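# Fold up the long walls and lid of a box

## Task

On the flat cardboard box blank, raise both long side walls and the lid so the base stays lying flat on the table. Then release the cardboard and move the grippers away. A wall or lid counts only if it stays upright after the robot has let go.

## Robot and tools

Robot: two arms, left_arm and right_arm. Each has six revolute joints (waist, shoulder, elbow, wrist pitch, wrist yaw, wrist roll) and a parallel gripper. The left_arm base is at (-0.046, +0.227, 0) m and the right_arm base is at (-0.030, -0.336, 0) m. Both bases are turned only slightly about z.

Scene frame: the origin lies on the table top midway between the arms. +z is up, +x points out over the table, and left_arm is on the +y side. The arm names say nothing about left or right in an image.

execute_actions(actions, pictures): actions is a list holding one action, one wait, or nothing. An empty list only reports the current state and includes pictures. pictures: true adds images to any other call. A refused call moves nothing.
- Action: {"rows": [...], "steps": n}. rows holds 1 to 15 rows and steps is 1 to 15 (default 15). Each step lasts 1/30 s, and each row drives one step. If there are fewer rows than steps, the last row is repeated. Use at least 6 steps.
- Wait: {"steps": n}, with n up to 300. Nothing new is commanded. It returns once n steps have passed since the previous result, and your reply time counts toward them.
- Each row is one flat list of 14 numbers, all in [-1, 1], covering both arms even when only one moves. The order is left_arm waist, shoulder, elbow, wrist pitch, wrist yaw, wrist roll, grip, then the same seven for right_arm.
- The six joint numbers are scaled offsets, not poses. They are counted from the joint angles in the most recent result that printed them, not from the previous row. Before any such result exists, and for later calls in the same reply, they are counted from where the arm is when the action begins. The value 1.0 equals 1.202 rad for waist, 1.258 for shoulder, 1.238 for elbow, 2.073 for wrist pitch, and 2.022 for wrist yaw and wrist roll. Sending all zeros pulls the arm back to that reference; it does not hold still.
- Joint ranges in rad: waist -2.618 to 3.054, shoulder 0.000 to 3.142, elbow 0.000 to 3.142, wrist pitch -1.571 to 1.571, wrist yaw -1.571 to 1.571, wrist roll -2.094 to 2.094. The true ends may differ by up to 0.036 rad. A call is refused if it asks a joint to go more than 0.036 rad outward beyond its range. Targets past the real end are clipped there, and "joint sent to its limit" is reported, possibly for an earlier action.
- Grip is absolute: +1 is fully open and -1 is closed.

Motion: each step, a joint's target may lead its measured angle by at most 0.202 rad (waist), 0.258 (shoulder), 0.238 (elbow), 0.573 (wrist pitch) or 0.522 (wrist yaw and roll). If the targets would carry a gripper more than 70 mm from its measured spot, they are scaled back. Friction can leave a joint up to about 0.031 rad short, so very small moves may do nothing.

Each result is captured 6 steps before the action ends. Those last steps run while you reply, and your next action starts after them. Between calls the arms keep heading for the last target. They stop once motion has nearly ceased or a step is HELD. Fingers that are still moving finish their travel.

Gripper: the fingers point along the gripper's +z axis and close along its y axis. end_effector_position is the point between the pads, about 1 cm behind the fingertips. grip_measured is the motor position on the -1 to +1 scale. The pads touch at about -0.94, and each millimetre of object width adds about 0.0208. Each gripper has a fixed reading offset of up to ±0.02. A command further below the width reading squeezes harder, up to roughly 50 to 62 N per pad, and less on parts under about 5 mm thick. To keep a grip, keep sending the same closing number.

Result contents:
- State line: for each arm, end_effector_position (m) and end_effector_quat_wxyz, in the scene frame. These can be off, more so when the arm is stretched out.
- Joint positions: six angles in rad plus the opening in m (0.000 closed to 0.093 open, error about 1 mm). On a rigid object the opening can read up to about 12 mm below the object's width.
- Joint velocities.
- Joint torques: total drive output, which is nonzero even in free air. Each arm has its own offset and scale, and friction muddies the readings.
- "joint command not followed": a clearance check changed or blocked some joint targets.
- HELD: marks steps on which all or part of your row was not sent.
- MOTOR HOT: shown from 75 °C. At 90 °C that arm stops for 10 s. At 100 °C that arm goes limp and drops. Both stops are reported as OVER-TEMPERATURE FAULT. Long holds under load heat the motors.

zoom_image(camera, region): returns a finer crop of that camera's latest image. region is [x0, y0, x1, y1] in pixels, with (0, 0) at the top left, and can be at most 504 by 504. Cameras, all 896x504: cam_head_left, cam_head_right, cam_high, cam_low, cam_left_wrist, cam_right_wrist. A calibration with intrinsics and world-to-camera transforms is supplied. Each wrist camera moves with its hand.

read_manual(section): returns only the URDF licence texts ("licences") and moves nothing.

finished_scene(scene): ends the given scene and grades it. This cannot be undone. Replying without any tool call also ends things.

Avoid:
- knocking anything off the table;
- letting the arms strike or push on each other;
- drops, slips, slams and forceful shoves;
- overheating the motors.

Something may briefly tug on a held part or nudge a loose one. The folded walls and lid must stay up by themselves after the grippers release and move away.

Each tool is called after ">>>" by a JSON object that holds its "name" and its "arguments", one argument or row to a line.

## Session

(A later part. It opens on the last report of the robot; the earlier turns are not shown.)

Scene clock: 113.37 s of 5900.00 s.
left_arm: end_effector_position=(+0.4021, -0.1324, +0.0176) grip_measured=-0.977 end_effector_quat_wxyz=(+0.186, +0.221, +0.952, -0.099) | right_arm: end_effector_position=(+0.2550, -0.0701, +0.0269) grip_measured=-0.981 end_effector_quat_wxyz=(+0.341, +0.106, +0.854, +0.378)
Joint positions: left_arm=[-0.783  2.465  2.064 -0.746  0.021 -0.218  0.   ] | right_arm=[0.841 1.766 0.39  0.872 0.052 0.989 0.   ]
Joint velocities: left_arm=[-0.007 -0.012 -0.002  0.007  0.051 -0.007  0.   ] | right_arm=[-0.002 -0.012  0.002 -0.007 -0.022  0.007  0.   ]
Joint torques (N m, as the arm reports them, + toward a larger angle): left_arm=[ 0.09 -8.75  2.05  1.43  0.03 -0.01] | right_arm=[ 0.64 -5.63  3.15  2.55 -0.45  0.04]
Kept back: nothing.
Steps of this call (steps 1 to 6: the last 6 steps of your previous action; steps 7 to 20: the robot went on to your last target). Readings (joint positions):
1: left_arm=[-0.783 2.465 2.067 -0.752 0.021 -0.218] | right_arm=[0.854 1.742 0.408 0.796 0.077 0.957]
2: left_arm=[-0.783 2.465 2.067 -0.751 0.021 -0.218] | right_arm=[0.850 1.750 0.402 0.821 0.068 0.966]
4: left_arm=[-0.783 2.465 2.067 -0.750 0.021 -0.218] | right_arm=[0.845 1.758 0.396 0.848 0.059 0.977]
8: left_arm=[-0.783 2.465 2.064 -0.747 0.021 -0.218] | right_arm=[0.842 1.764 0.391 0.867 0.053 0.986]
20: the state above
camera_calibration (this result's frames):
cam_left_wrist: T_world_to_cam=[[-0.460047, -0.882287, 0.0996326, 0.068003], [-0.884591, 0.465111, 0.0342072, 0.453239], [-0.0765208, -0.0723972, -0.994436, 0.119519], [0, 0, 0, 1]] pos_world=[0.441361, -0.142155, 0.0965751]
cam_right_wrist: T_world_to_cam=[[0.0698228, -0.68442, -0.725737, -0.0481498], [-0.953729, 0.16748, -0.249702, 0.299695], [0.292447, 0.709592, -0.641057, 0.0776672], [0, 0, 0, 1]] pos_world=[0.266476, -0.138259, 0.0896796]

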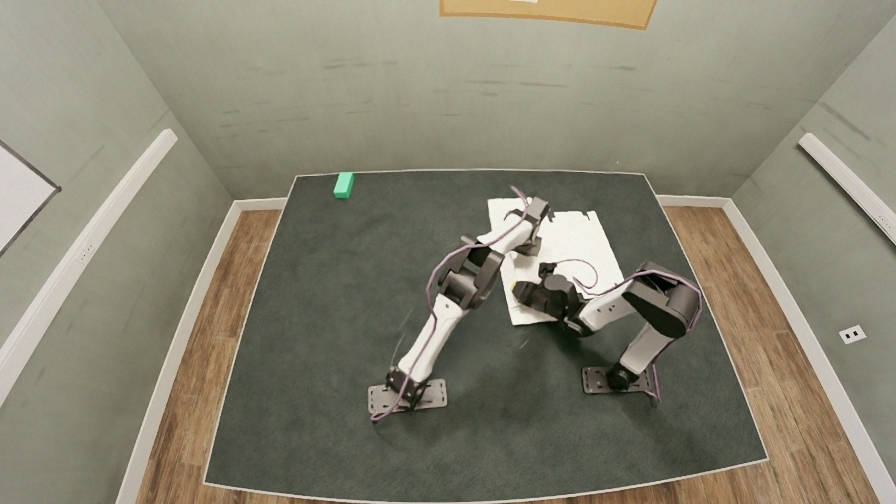

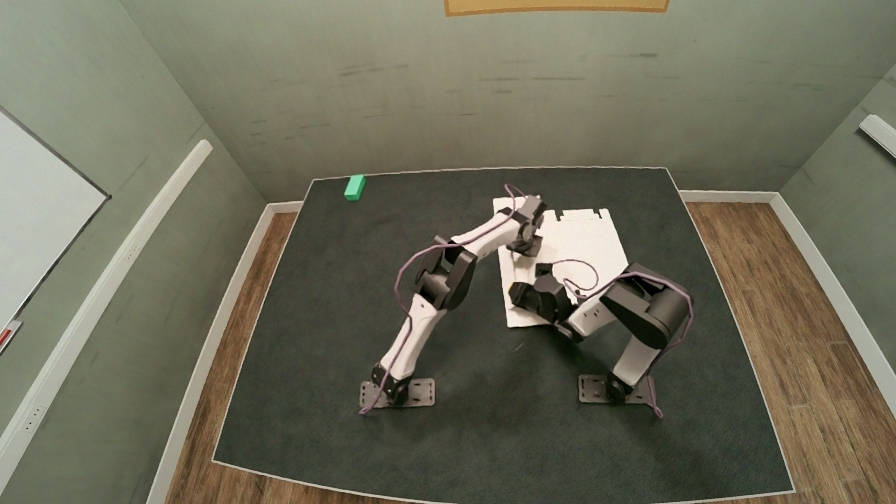

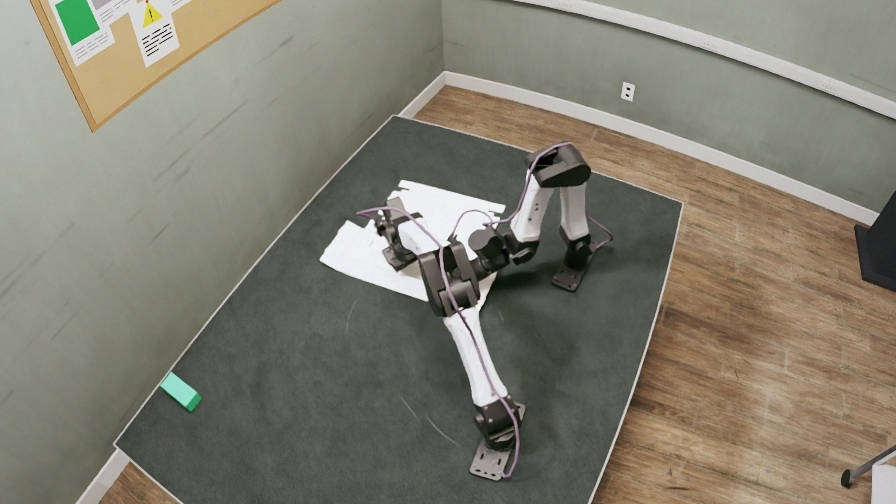

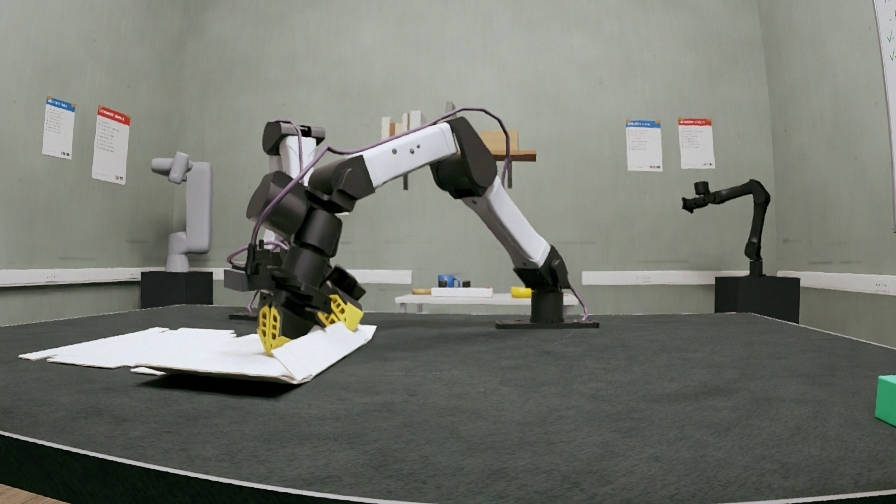

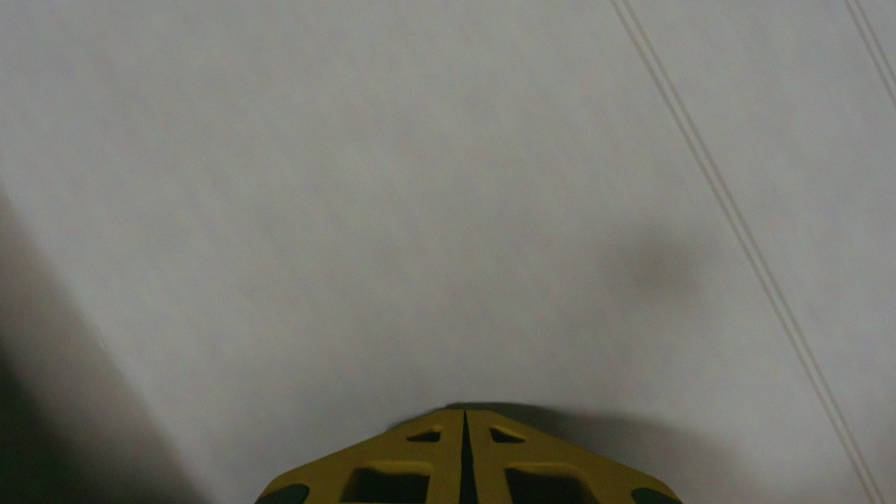

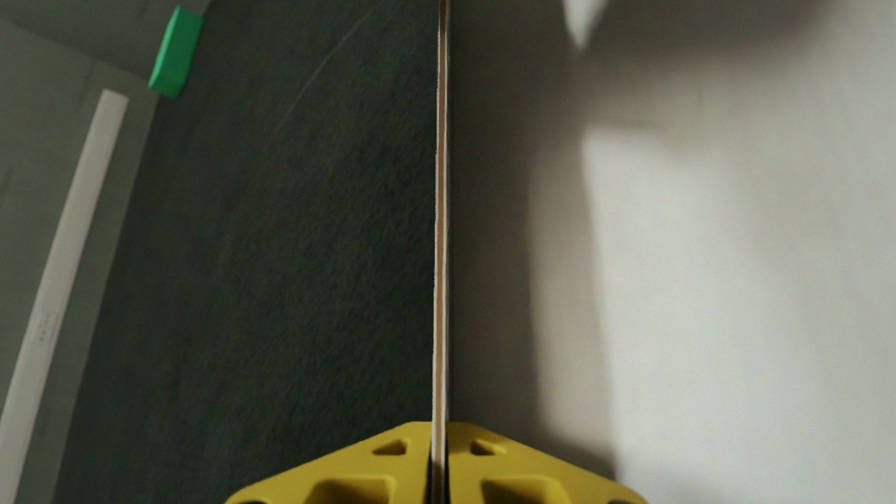

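>>> {"name": "execute_actions", "arguments": {
  "actions": [
    {"rows": [[0,0.05,-0.05,0.01,0,0,-1, 0,0,0,0,0,0,-0.7],[0,0.05,-0.05,0.01,0,0,-1, 0,0,0,0,0,0,-0.7],[0,0.05,-0.05,0.01,0,0,-1, 0,0,0,0,0,0,-0.7],[0,0.05,-0.05,0.01,0,0,-1, 0,0,0,0,0,0,-0.7],[0,0.05,-0.05,0.01,0,0,-1, 0,-0.05,-0.022,-0.018,0,0,-0.7],[0,0.05,-0.05,0.01,0,0,-1, 0,-0.10,-0.044,-0.036,0,0,-0.7],[0,0.05,-0.05,0.01,0,0,-1, 0,-0.15,-0.066,-0.054,0,0,-0.7],[0,0.05,-0.05,0.01,0,0,-1, 0,-0.20,-0.088,-0.072,0,0,-0.7],[0,0.05,-0.05,0.01,0,0,-1, 0,-0.25,-0.11,-0.09,0,0,-0.7],[0,0.05,-0.05,0.01,0,0,-1, 0,-0.305,-0.131,-0.107,0,0,-0.7]], "steps": 15}
  ]
}}

>>> {"name": "execute_actions", "arguments": {
  "actions": [
    {"steps": 20}
  ],
  "pictures": true
}}

Scene clock: 114.63 s of 5900.00 s.
left_arm: end_effector_position=(+0.4008, -0.1439, +0.0203) grip_measured=-0.977 end_effector_quat_wxyz=(+0.192, +0.228, +0.947, -0.121) | right_arm: end_effector_position=(+0.2430, -0.0880, +0.0467) grip_measured=-0.699 end_effector_quat_wxyz=(+0.351, +0.110, +0.851, +0.374)
Joint positions: left_arm=[-0.79   2.463  2.058 -0.711  0.054 -0.218  0.   ] | right_arm=[0.837 1.59  0.323 0.772 0.069 0.984 0.012]
Joint velocities: left_arm=[-0.168 -0.056 -0.012  0.066  0.3   -0.037  0.   ] | right_arm=[-0.125 -1.687 -0.852 -1.077  0.315 -0.095  0.001]
Joint torques (N m, as the arm reports them, + toward a larger angle): left_arm=[ 1.54 -9.43  2.36  1.14 -0.8   0.01] | right_arm=[ 1.36 -8.93  3.75  3.01 -0.55  0.07]
Steps of this call (steps 1 to 15: the robot went on to your last target; steps 16 to 29: nothing new was sent; steps 30 to 38: the first 9 steps of this action). Readings (joint positions):
30: left_arm=[-0.783 2.465 2.064 -0.743 0.021 -0.218] | right_arm=[0.841 1.766 0.390 0.874 0.051 0.989]
31: left_arm=[-0.783 2.465 2.063 -0.733 0.021 -0.218] | right_arm=[0.844 1.766 0.390 0.888 0.044 0.989]
33: left_arm=[-0.783 2.465 2.059 -0.724 0.022 -0.218] | right_arm=[0.845 1.766 0.390 0.897 0.043 0.989]
37: left_arm=[-0.786 2.465 2.058 -0.715 0.043 -0.218] | right_arm=[0.841 1.647 0.351 0.810 0.060 0.987]
38: the state above

Scene clock: 115.30 s of 5900.00 s.
left_arm: end_effector_position=(+0.3895, -0.1570, +0.0227) grip_measured=-0.977 end_effector_quat_wxyz=(+0.186, +0.241, +0.943, -0.135) | right_arm: end_effector_position=(+0.2259, -0.1161, +0.0481) grip_measured=-0.697 end_effector_quat_wxyz=(+0.355, +0.112, +0.862, +0.345)
Joint positions: left_arm=[-0.813  2.459  2.058 -0.713  0.079 -0.218  0.   ] | right_arm=[0.828 1.415 0.244 0.633 0.102 0.96  0.012]
Joint velocities: left_arm=[ 0.012  0.012 -0.007 -0.022  0.007  0.037  0.   ] | right_arm=[-0.012 -0.027  0.007 -0.051  0.081 -0.037  0.   ]
Joint torques (N m, as the arm reports them, + toward a larger angle): left_arm=[ 2.82 -9.21  2.42  1.27 -0.59 -0.01] | right_arm=[ 1.41 -7.31  4.48  2.31 -0.41  0.24]
Kept back: nothing.
Steps of this call (steps 1 to 6: the last 6 steps of your previous action; steps 7 to 20: the robot went on to your last target). Readings (joint positions):
1: left_arm=[-0.796 2.461 2.058 -0.710 0.061 -0.218] | right_arm=[0.833 1.529 0.294 0.732 0.078 0.981]
2: left_arm=[-0.803 2.460 2.058 -0.710 0.067 -0.218] | right_arm=[0.830 1.475 0.268 0.699 0.088 0.976]
4: left_arm=[-0.812 2.459 2.058 -0.711 0.071 -0.218] | right_arm=[0.828 1.424 0.245 0.656 0.098 0.968]
8: left_arm=[-0.813 2.459 2.058 -0.713 0.079 -0.218] | right_arm=[0.828 1.416 0.244 0.635 0.102 0.962]
20: the state above
camera_calibration (this result's frames):
cam_left_wrist: T_world_to_cam=[[-0.506156, -0.847955, 0.157414, 0.0619874], [-0.857733, 0.513983, 0.0107172, 0.451152], [-0.0899956, -0.129594, -0.987475, 0.117899], [0, 0, 0, 1]] pos_world=[0.428954, -0.164043, 0.10183]
cam_right_wrist: T_world_to_cam=[[0.0464112, -0.730714, -0.681104, -0.0644915], [-0.944251, 0.190386, -0.268595, 0.286316], [0.325939, 0.655599, -0.681142, 0.12046], [0, 0, 0, 1]] pos_world=[0.234084, -0.180608, 0.115028]

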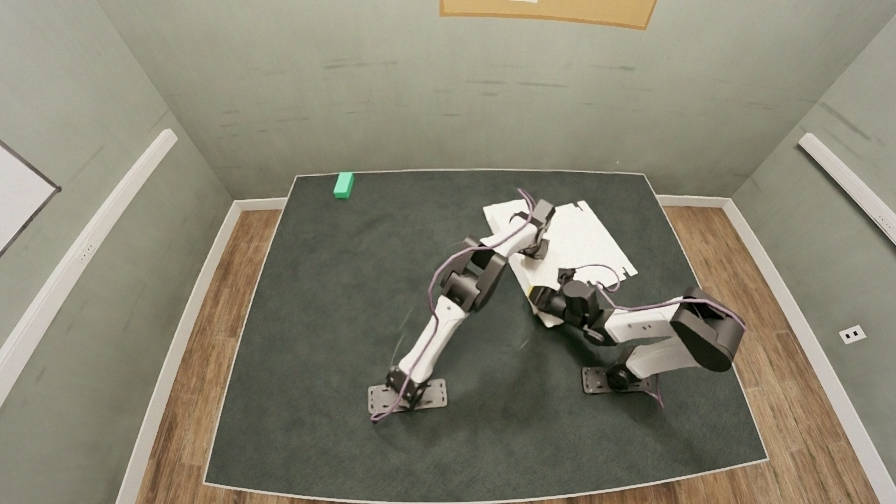

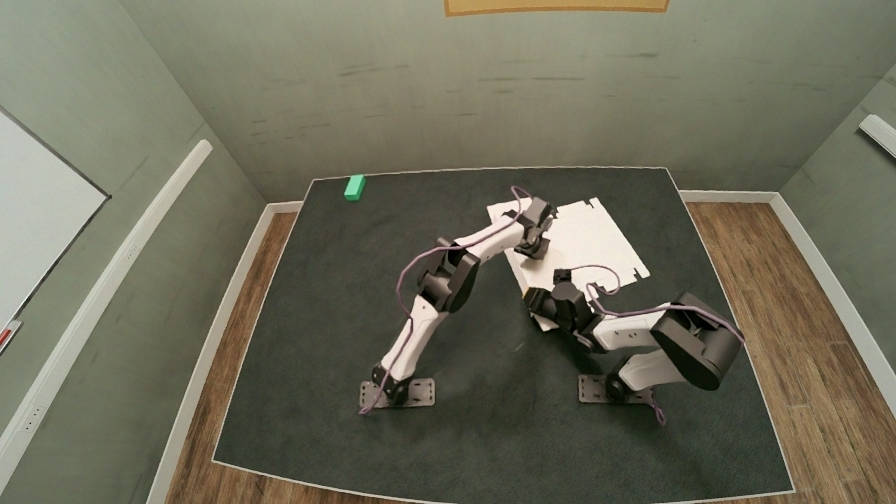

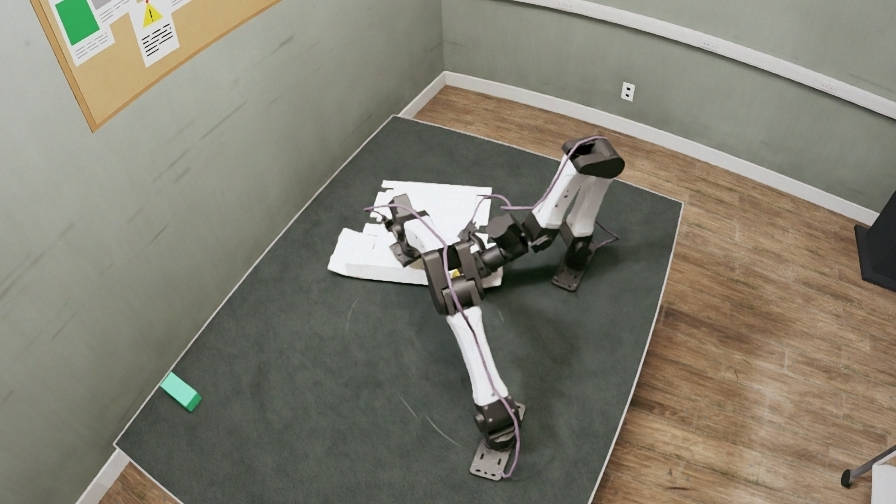

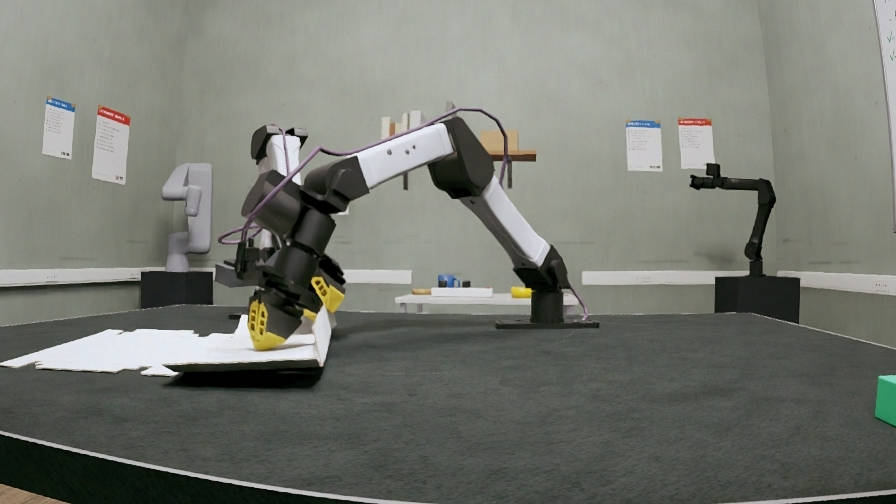

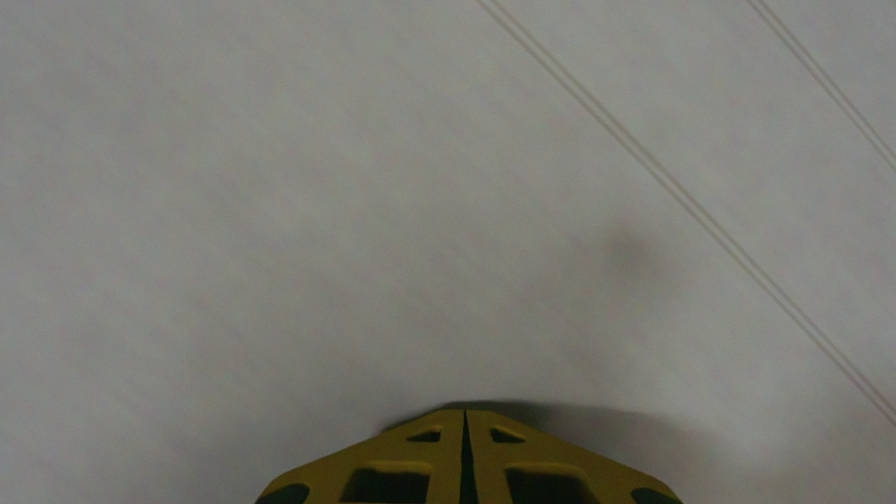

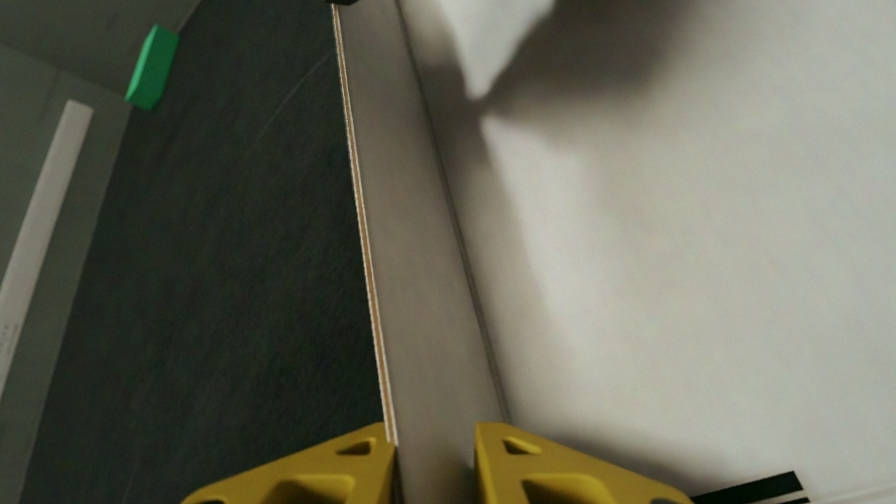

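>>> {"name": "execute_actions", "arguments": {
  "actions": [
    {"rows": [[0,0.04,-0.03,0,0,0,-1, 0,0,0,0,0,0,-0.3],[0,0.04,-0.03,0,0,0,-1, 0,0,0,0,0,0,-0.3],[0,0.04,-0.03,0,0,0,-1, 0,0,0,0,0,0,-0.3],[0,0.04,-0.03,0,0,0,-1, 0,0,0,0,0,0,-0.3],[0,0.04,-0.03,0,0,0,-1, 0,-0.04,0.02,-0.036,0,0,-0.3],[0,0.04,-0.03,0,0,0,-1, 0,-0.08,0.04,-0.072,0,0,-0.3],[0,0.04,-0.03,0,0,0,-1, 0,-0.12,0.06,-0.108,0,0,-0.3],[0,0.04,-0.03,0,0,0,-1, 0,-0.16,0.08,-0.144,0,0,-0.3],[0,0.04,-0.03,0,0,0,-1, 0,-0.198,0.098,-0.178,0,0,-0.3]], "steps": 15}
  ]
}}

>>> {"name": "execute_actions", "arguments": {
  "actions": [
    {"steps": 20}
  ],
  "pictures": true
}}

Scene clock: 116.77 s of 5900.00 s.
left_arm: end_effector_position=(+0.3901, -0.1592, +0.0200) grip_measured=-0.977 end_effector_quat_wxyz=(+0.187, +0.242, +0.942, -0.138) | right_arm: end_effector_position=(+0.2237, -0.1172, +0.0696) grip_measured=-0.302 end_effector_quat_wxyz=(+0.353, +0.110, +0.863, +0.343)
Joint positions: left_arm=[-0.813  2.466  2.057 -0.7    0.084 -0.218  0.   ] | right_arm=[0.83  1.274 0.286 0.444 0.099 0.958 0.031]
Joint velocities: left_arm=[-0.002  0.007  0.002 -0.022  0.081  0.037  0.   ] | right_arm=[-0.007 -1.394  0.603 -1.546 -0.007 -0.051 -0.002]
Joint torques (N m, as the arm reports them, + toward a larger angle): left_arm=[  0.24 -11.1    3.79   1.24   0.02  -0.04] | right_arm=[ 0.35 -6.03  9.79  2.65  0.08 -0.12]
Steps of this call (steps 1 to 15: the robot went on to your last target; steps 16 to 35: nothing new was sent; steps 36 to 44: the first 9 steps of this action). Readings (joint positions):
36: left_arm=[-0.813 2.459 2.058 -0.711 0.084 -0.218] | right_arm=[0.828 1.415 0.244 0.632 0.102 0.958]
37: left_arm=[-0.813 2.461 2.058 -0.707 0.084 -0.218] | right_arm=[0.830 1.415 0.244 0.632 0.099 0.958]
39: left_arm=[-0.813 2.466 2.057 -0.706 0.084 -0.218] | right_arm=[0.830 1.415 0.244 0.632 0.099 0.958]
43: left_arm=[-0.813 2.466 2.057 -0.700 0.084 -0.218] | right_arm=[0.830 1.320 0.267 0.497 0.099 0.958]
44: the state above

Scene clock: 117.43 s of 5900.00 s.
left_arm: end_effector_position=(+0.3901, -0.1592, +0.0200) grip_measured=-0.977 end_effector_quat_wxyz=(+0.187, +0.242, +0.942, -0.138) | right_arm: end_effector_position=(+0.2236, -0.1173, +0.0925) grip_measured=-0.302 end_effector_quat_wxyz=(+0.352, +0.110, +0.865, +0.342)
Joint positions: left_arm=[-0.813  2.466  2.057 -0.7    0.084 -0.218  0.   ] | right_arm=[0.83  1.172 0.352 0.271 0.099 0.958 0.031]
Joint velocities: left_arm=[ 0.007  0.002  0.002  0.022 -0.007 -0.022  0.   ] | right_arm=[-0.017  0.002  0.002 -0.022  0.022  0.022 -0.001]
Joint torques (N m, as the arm reports them, + toward a larger angle): left_arm=[  0.22 -11.12   3.92   1.3    0.    -0.03] | right_arm=[ 0.34 -4.04  8.17  2.07  0.09 -0.1 ]
Kept back: nothing.
Steps of this call (steps 1 to 6: the last 6 steps of your previous action; steps 7 to 20: the robot went on to your last target). Readings (joint positions):
1: left_arm=[-0.813 2.466 2.057 -0.700 0.084 -0.218] | right_arm=[0.830 1.232 0.307 0.407 0.099 0.958]
2: left_arm=[-0.813 2.466 2.057 -0.700 0.084 -0.218] | right_arm=[0.830 1.201 0.325 0.387 0.099 0.958]
4: left_arm=[-0.813 2.466 2.057 -0.700 0.084 -0.218] | right_arm=[0.830 1.174 0.348 0.367 0.099 0.958]
8: left_arm=[-0.813 2.466 2.057 -0.700 0.084 -0.218] | right_arm=[0.830 1.172 0.352 0.314 0.099 0.958]
20: the state above
camera_calibration (this result's frames):
cam_left_wrist: T_world_to_cam=[[-0.508814, -0.845396, 0.162525, 0.0622172], [-0.856214, 0.516579, 0.00652366, 0.452716], [-0.0894724, -0.135837, -0.986683, 0.113776], [0, 0, 0, 1]] pos_world=[0.429459, -0.165811, 0.0991958]
cam_right_wrist: T_world_to_cam=[[0.0441743, -0.735482, -0.676103, -0.035431], [-0.946973, 0.184773, -0.262872, 0.295733], [0.318263, 0.651863, -0.688319, 0.154174], [0, 0, 0, 1]] pos_world=[0.232549, -0.181202, 0.159906]

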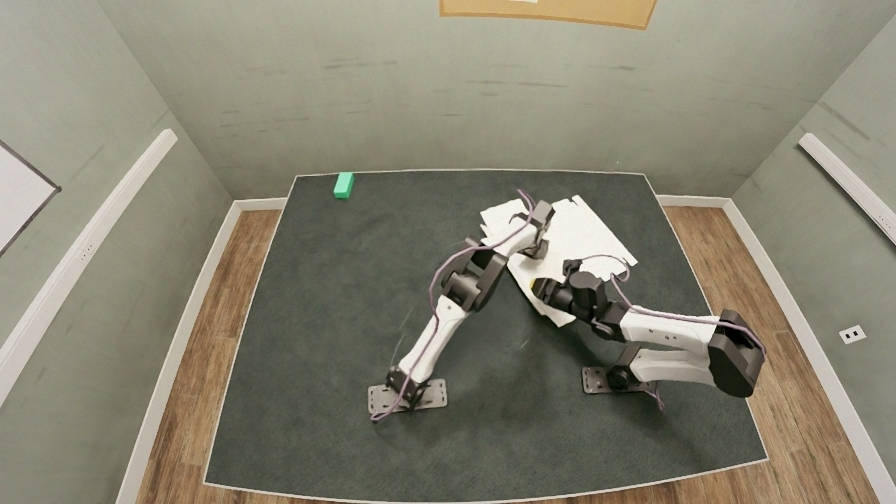

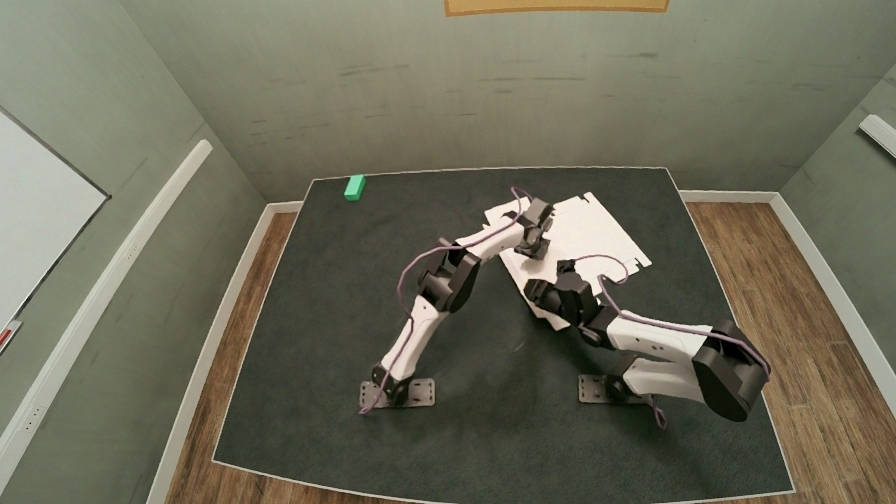

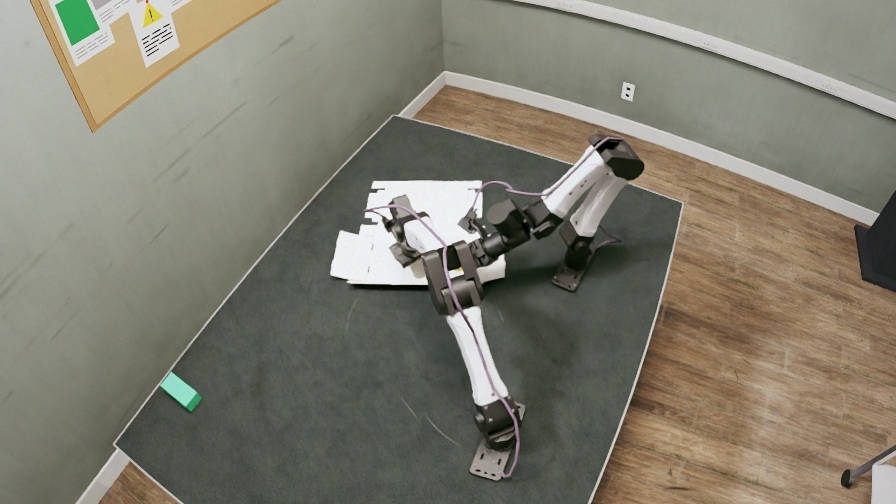

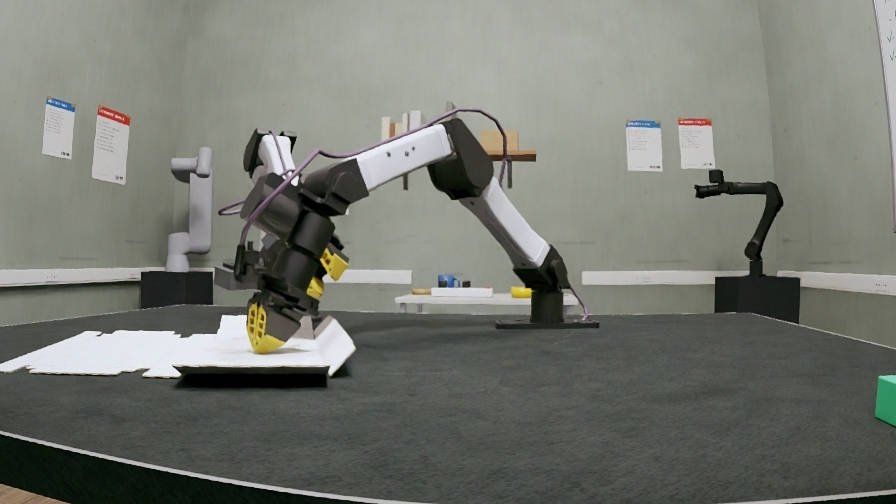

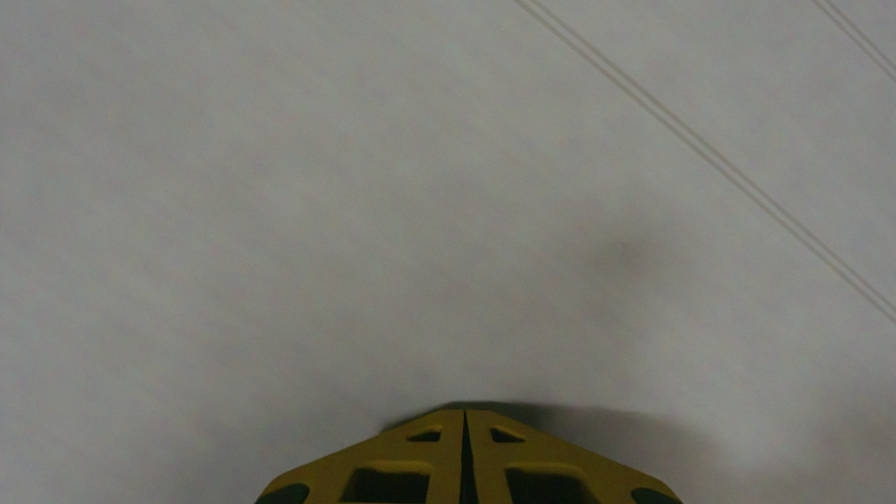

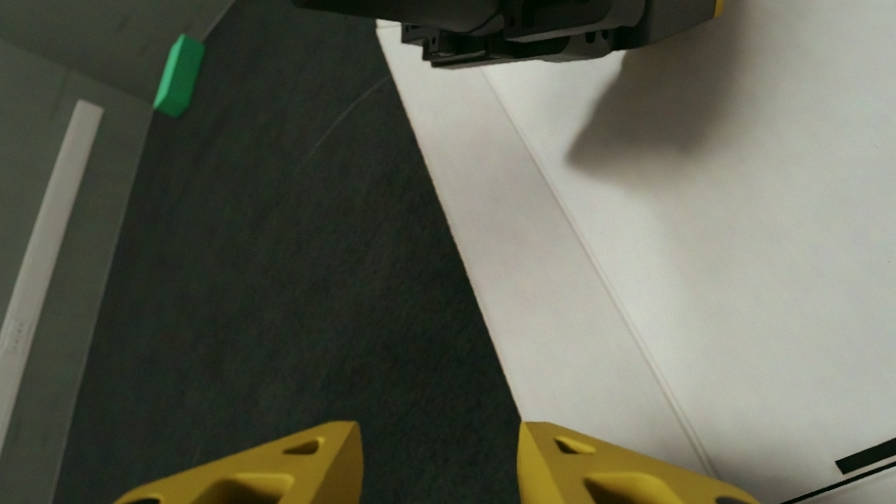

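>>> {"name": "zoom_image", "arguments": {
  "camera": "cam_low",
  "region": [150, 260, 450, 420]
}}

Region (150, 260, 450, 420) of cam_low's 896x504 image, scaled by 1.680, with more detail than that image has; it fills the top 269 rows of this view, and the rest is white.

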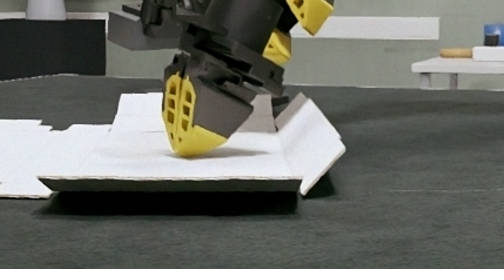

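>>> {"name": "zoom_image", "arguments": {
  "camera": "cam_right_wrist",
  "region": [340, 0, 896, 504]
}}

Region (340, 0, 896, 504) is 556x504 pixels. A region can be at most 504 by 504 pixels.

>>> {"name": "zoom_image", "arguments": {
  "camera": "cam_right_wrist",
  "region": [360, 0, 864, 504]
}}

>>> {"name": "zoom_image", "arguments": {
  "camera": "cam_head_right",
  "region": [440, 160, 700, 360]
}}

Region (360, 0, 864, 504) of cam_right_wrist's 896x504 image, scaled by 1.000.

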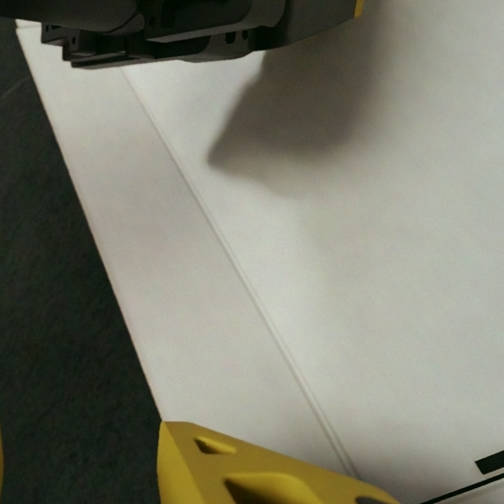

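Region (440, 160, 700, 360) of cam_head_right's 896x504 image, scaled by 1.938, with more detail than that image has; it fills the top 388 rows of this view, and the rest is white.

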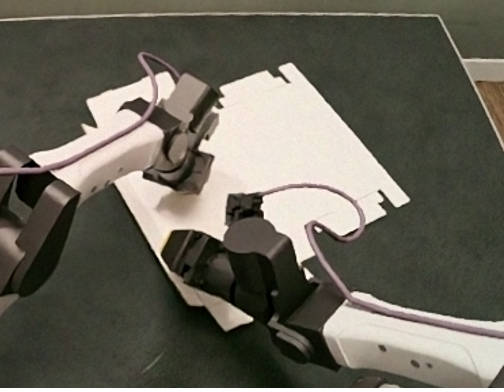

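>>> {"name": "execute_actions", "arguments": {
  "actions": [
    {"rows": [[0,-0.1,0,0,0,0,-1, -0.1,0,0,0,0,0,1],[0,-0.2,-0.05,0,0,0,-1, -0.2,0,0.05,-0.05,0,0.05,1],[0.01,-0.3,-0.15,0.03,0.02,0.05,-1, -0.3,0.05,0.1,-0.1,-0.02,0.1,1],[0.02,-0.4,-0.25,0.06,0.04,0.1,-1, -0.349,0.1,0.2,-0.15,-0.04,0.15,1],[0.03,-0.5,-0.35,0.09,0.06,0.15,-1, -0.349,0.15,0.3,-0.2,-0.049,0.2,1],[0.05,-0.55,-0.45,0.12,0.08,0.2,-1, -0.349,0.2,0.4,-0.27,-0.049,0.258,1],[0.06,-0.6,-0.55,0.15,0.1,0.25,-1, -0.349,0.27,0.5,-0.34,-0.049,0.258,1],[0.08,-0.617,-0.65,0.18,0.12,0.3,-1, -0.349,0.34,0.6,-0.41,-0.049,0.258,1],[0.091,-0.617,-0.75,0.2,0.127,0.323,-1, -0.349,0.41,0.7,-0.48,-0.049,0.258,1],[0.091,-0.617,-0.85,0.21,0.127,0.323,-1, -0.349,0.48,0.8,-0.55,-0.049,0.258,1],[0.091,-0.617,-0.85,0.21,0.127,0.323,-1, -0.349,0.55,0.9,-0.62,-0.049,0.258,1],[0.091,-0.617,-0.85,0.21,0.127,0.323,-1, -0.349,0.62,1.0,-0.68,-0.049,0.258,1]], "steps": 15}
  ]
}}

>>> {"name": "execute_actions", "arguments": {
  "actions": [
    {"steps": 40}
  ],
  "pictures": true
}}

Scene clock: 126.37 s of 5900.00 s.
left_arm: end_effector_position=(+0.3367, -0.1021, +0.1389) grip_measured=-0.977 end_effector_quat_wxyz=(+0.298, +0.390, +0.852, -0.184) | right_arm: end_effector_position=(+0.3360, -0.2148, +0.0825) grip_measured=+1.000 end_effector_quat_wxyz=(+0.237, +0.452, +0.830, +0.226)
Joint positions: left_arm=[-0.749  1.894  1.492 -0.483  0.225  0.142  0.   ] | right_arm=[ 0.408  1.519  0.854 -0.241  0.046  1.32   0.093]
Joint velocities: left_arm=[ 0.623 -2.645 -2.361  1.165  0.725  1.912  0.   ] | right_arm=[-0.115  2.288  2.645 -2.85  -0.154  1.048  0.   ]
Joint torques (N m, as the arm reports them, + toward a larger angle): left_arm=[  0.7  -10.85   6.18   1.79   0.26  -0.02] | right_arm=[ 1.14 -4.39  5.89  1.23 -0.18 -0.01]
Steps of this call (steps 1 to 15: the robot went on to your last target; steps 16 to 90: nothing new was sent; then 5.63 s passed at rest; steps 91 to 99: the first 9 steps of this action). Readings (joint positions):
91: left_arm=[-0.813 2.454 2.056 -0.701 0.084 -0.218] | right_arm=[0.811 1.172 0.352 0.269 0.090 0.958]
92: left_arm=[-0.813 2.435 2.043 -0.703 0.084 -0.218] | right_arm=[0.758 1.172 0.359 0.253 0.083 0.972]
94: left_arm=[-0.812 2.327 1.924 -0.663 0.098 -0.174] | right_arm=[0.609 1.207 0.430 0.155 0.071 1.049]
98: left_arm=[-0.769 1.985 1.575 -0.530 0.198 0.071] | right_arm=[0.416 1.442 0.762 -0.143 0.050 1.282]
99: the state above

Scene clock: 127.70 s of 5900.00 s.
left_arm: end_effector_position=(+0.2657, -0.0447, +0.0700) grip_measured=-0.977 end_effector_quat_wxyz=(+0.273, +0.500, +0.802, -0.179) | right_arm: end_effector_position=(+0.3328, -0.2104, +0.0837) grip_measured=+1.000 end_effector_quat_wxyz=(+0.026, +0.536, +0.843, +0.023)
Joint positions: left_arm=[-0.698  1.701  1.004 -0.286  0.33   0.429  0.   ] | right_arm=[ 0.407  1.949  1.576 -1.129  0.012  1.47   0.093]
Joint velocities: left_arm=[-0.002 -0.022 -0.007 -0.007 -0.007 -0.037  0.   ] | right_arm=[ 0.002 -0.002  0.012 -0.095 -0.066 -0.007  0.   ]
Joint torques (N m, as the arm reports them, + toward a larger angle): left_arm=[-0.42 -8.65  6.42  1.85  0.36  0.03] | right_arm=[  0.64 -10.47   7.66   0.38  -0.04   0.02]
Kept back: nothing.
Steps of this call (steps 1 to 6: the last 6 steps of your previous action; steps 7 to 40: the robot went on to your last target). Readings (joint positions):
1: left_arm=[-0.727 1.805 1.412 -0.439 0.246 0.200] | right_arm=[0.407 1.602 0.946 -0.342 0.041 1.350]
2: left_arm=[-0.710 1.730 1.340 -0.397 0.262 0.246] | right_arm=[0.407 1.690 1.036 -0.444 0.035 1.374]
4: left_arm=[-0.694 1.638 1.219 -0.331 0.283 0.308] | right_arm=[0.407 1.861 1.210 -0.648 0.027 1.409]
8: left_arm=[-0.697 1.656 1.054 -0.295 0.310 0.375] | right_arm=[0.407 2.001 1.472 -0.948 0.016 1.446]
40: the state above
camera_calibration (this result's frames):
cam_left_wrist: T_world_to_cam=[[-0.89959, -0.436687, 0.00644112, 0.220624], [-0.427589, 0.877654, -0.216544, 0.204644], [0.0889089, -0.197555, -0.976252, 0.116681], [0, 0, 0, 1]] pos_world=[0.275601, -0.0602122, 0.156803]
cam_right_wrist: T_world_to_cam=[[-0.907871, -0.413214, -0.0708826, 0.219255], [-0.405594, 0.822858, 0.397993, 0.312784], [-0.10613, 0.390076, -0.914646, 0.27914], [0, 0, 0, 1]] pos_world=[0.355544, -0.275663, 0.14637]

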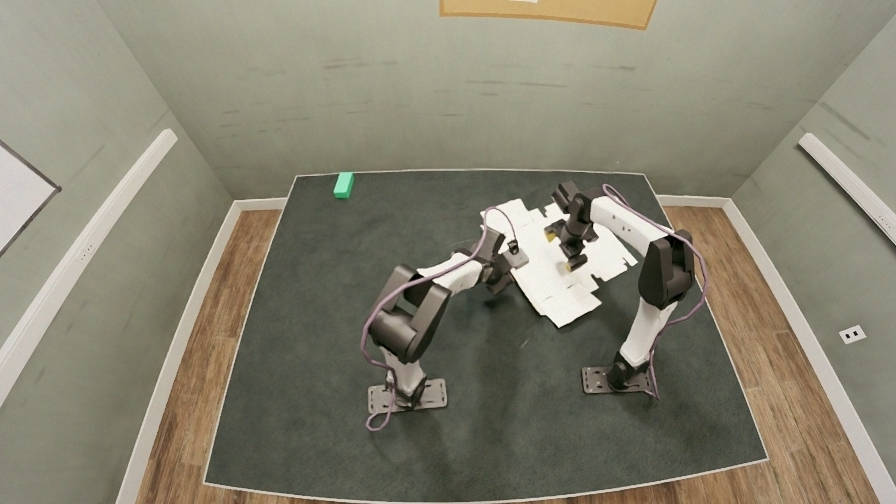

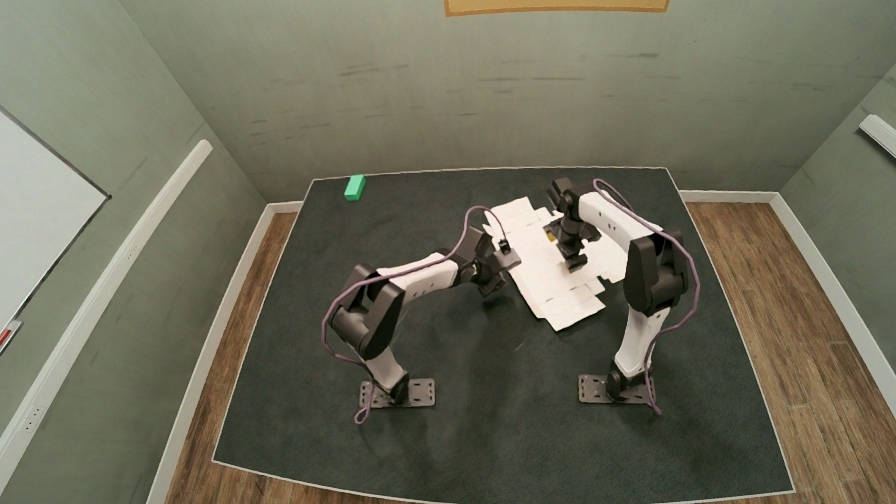

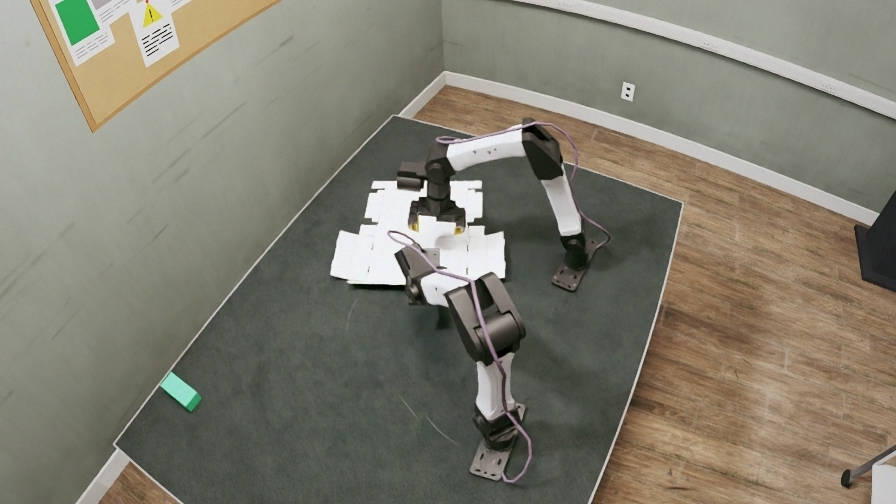

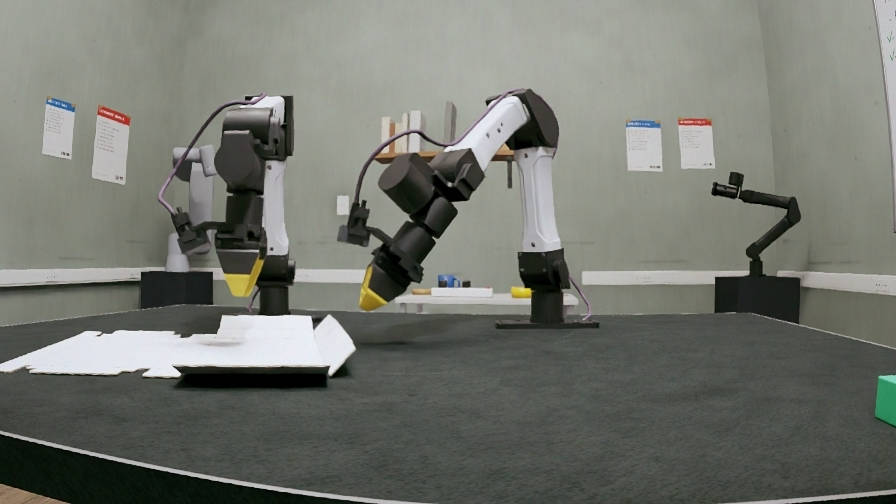

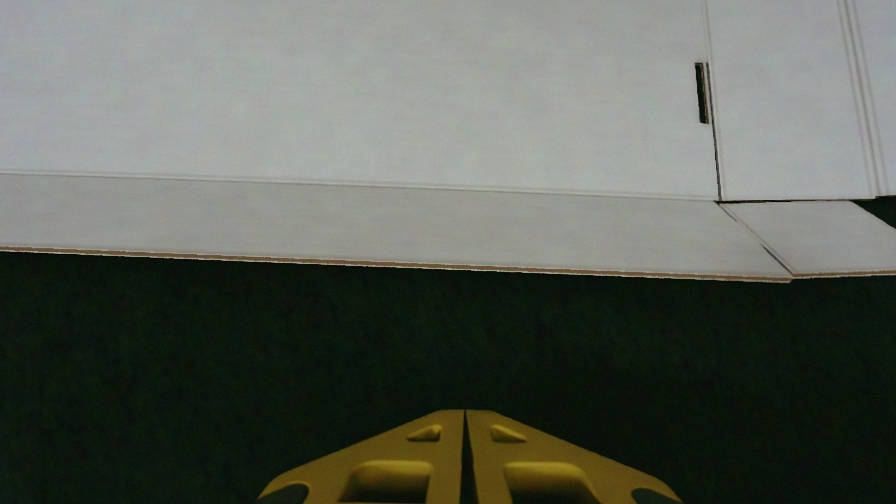

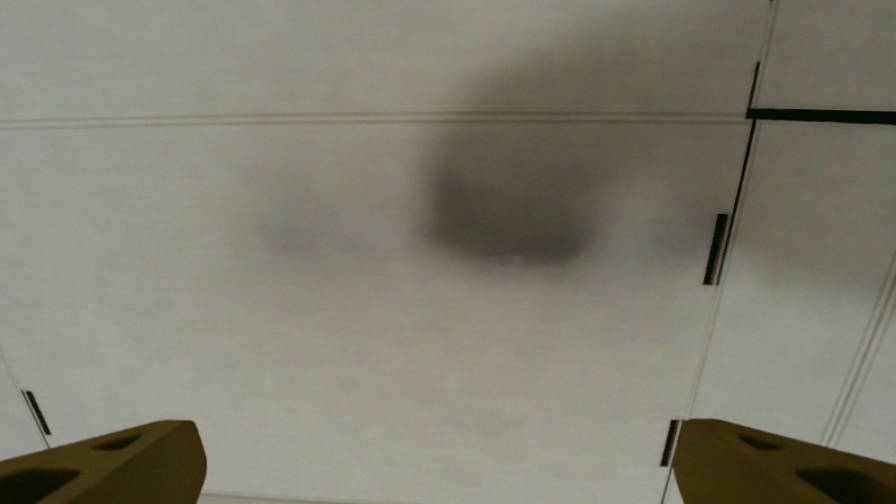

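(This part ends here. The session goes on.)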